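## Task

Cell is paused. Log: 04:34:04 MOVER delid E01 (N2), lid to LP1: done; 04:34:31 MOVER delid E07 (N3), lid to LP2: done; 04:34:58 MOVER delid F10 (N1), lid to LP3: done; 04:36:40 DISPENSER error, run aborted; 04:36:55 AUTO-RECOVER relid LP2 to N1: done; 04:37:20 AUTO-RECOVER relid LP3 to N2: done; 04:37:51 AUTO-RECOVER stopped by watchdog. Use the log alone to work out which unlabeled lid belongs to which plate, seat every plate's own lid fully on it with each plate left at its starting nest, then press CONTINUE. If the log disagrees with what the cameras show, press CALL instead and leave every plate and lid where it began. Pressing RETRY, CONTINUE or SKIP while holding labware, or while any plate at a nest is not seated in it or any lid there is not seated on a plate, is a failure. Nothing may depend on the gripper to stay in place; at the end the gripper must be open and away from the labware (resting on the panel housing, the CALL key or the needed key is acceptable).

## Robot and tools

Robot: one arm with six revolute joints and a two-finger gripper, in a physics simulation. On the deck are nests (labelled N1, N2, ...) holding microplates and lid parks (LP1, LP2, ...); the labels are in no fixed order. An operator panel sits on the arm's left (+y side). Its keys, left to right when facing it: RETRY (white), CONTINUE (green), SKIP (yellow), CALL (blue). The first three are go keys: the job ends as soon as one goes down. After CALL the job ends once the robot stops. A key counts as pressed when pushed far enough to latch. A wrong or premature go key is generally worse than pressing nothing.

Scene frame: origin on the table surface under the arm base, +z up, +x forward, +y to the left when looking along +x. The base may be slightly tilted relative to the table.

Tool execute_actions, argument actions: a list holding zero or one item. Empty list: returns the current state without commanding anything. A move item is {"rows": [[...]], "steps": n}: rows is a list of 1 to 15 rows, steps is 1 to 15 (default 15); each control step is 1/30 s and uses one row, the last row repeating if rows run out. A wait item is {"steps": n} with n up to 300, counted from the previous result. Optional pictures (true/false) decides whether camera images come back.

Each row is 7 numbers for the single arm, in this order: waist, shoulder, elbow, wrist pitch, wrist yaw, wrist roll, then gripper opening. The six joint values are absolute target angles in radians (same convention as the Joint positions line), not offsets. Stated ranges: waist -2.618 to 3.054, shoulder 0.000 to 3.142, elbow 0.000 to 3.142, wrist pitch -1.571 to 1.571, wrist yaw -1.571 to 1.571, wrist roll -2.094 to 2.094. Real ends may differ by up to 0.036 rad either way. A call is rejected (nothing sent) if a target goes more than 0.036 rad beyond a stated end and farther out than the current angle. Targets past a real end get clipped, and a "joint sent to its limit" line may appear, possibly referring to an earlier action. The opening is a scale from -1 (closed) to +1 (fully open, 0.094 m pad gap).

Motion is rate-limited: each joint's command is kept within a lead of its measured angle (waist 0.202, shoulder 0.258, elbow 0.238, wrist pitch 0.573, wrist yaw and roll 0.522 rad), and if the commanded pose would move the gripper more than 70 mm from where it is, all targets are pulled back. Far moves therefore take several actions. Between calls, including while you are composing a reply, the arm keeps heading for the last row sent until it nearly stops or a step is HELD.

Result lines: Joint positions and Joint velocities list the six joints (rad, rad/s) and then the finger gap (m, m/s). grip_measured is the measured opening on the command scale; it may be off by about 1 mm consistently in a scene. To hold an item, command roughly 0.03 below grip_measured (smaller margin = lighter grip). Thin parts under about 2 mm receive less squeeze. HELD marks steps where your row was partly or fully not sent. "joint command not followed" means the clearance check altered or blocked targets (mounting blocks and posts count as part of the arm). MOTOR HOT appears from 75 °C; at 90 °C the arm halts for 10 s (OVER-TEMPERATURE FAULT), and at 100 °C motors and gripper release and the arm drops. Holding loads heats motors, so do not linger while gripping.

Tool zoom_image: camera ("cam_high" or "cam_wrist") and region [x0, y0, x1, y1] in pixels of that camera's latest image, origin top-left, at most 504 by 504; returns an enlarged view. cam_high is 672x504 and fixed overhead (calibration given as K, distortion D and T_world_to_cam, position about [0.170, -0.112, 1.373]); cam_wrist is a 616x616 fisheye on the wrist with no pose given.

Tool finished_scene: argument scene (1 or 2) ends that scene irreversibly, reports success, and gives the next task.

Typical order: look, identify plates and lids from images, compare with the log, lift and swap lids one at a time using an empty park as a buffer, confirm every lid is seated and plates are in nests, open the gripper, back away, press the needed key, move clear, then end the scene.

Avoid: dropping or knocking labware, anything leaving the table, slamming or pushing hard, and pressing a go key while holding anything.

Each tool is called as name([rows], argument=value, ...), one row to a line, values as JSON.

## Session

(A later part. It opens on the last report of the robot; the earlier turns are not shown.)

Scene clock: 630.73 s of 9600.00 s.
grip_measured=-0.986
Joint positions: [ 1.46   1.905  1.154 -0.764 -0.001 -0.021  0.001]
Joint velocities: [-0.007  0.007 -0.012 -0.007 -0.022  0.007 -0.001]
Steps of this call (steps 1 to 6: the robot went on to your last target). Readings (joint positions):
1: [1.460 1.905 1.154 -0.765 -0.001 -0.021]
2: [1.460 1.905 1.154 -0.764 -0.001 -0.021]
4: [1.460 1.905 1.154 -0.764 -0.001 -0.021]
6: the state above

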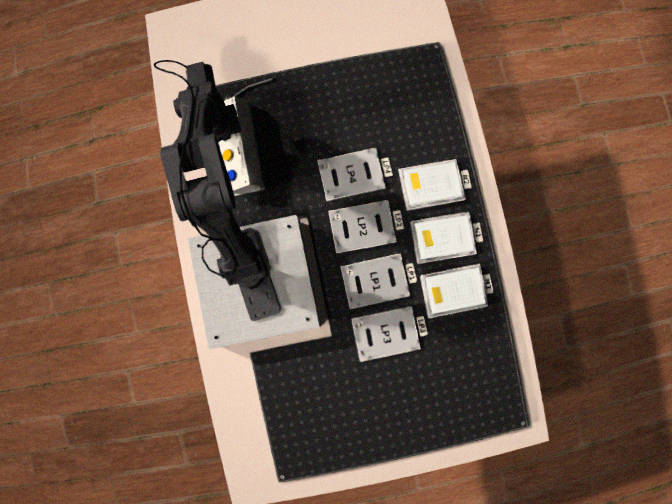

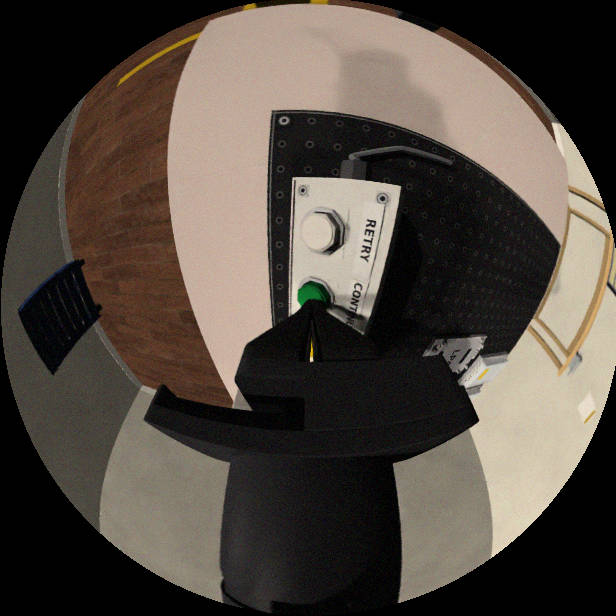

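execute_actions([
  {"rows": [[1.462,1.918,1.158,-0.745,0.006,-0.027,-1.0],[1.462,1.924,1.158,-0.744,0.006,-0.027,-1.0],[1.462,1.929,1.158,-0.743,0.006,-0.027,-1.0],[1.462,1.933,1.158,-0.742,0.006,-0.027,-1.0],[1.462,1.936,1.158,-0.741,0.006,-0.027,-1.0],[1.462,1.939,1.158,-0.740,0.006,-0.027,-1.0],[1.462,1.942,1.158,-0.739,0.006,-0.027,-1.0],[1.460,1.945,1.158,-0.738,0.008,-0.027,-1.0],[1.458,1.948,1.158,-0.737,0.010,-0.027,-1.0],[1.456,1.951,1.158,-0.736,0.012,-0.027,-1.0],[1.454,1.954,1.158,-0.735,0.014,-0.027,-1.0],[1.452,1.957,1.158,-0.734,0.016,-0.027,-1.0],[1.450,1.960,1.158,-0.733,0.018,-0.027,-1.0],[1.448,1.963,1.158,-0.732,0.020,-0.027,-1.0],[1.446,1.966,1.158,-0.732,0.022,-0.027,-1.0]], "steps": 15},
])

Scene clock: 634.80 s of 9600.00 s.
grip_measured=-0.987
Joint positions: [ 1.459  1.93   1.154 -0.753 -0.008 -0.021  0.001]
Joint velocities: [-0.002 -0.012 -0.002 -0.11  -0.022  0.081 -0.   ]
The task's run ended inside this call: 1 step that you had sent did not run.
Steps of this call (steps 1 to 15: the robot went on to your last target; steps 16 to 90: nothing new was sent; then 0.60 s passed at rest; steps 91 to 104: the first 14 steps of this action). Readings (joint positions):
91: [1.460 1.905 1.154 -0.764 -0.001 -0.021]
92: [1.460 1.905 1.154 -0.764 -0.001 -0.021]
94: [1.460 1.909 1.154 -0.762 -0.001 -0.021]
98: [1.460 1.920 1.154 -0.759 -0.003 -0.021]
104: [1.460 1.926 1.154 -0.756 -0.004 -0.021]
The task's run has ended: the event that ends the task has happened.

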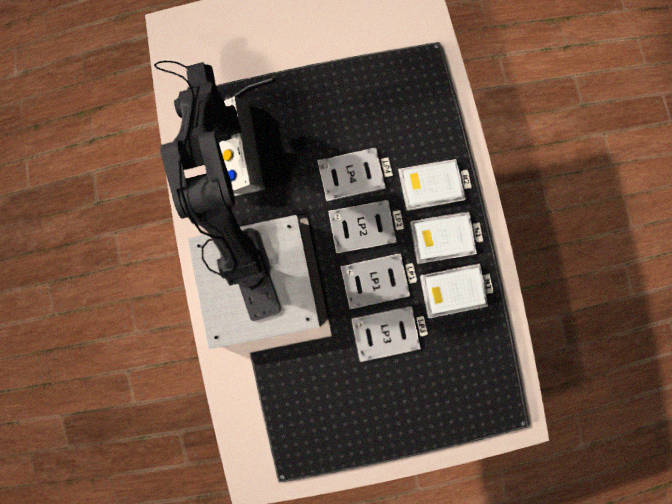

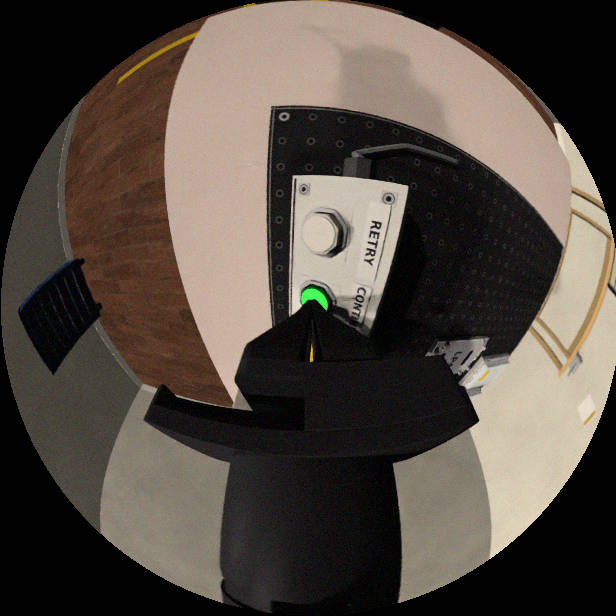

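The CONTINUE key caught and lit up, so the run has ended.

finished_scene(scene=2)

The scene is finished: the task was done.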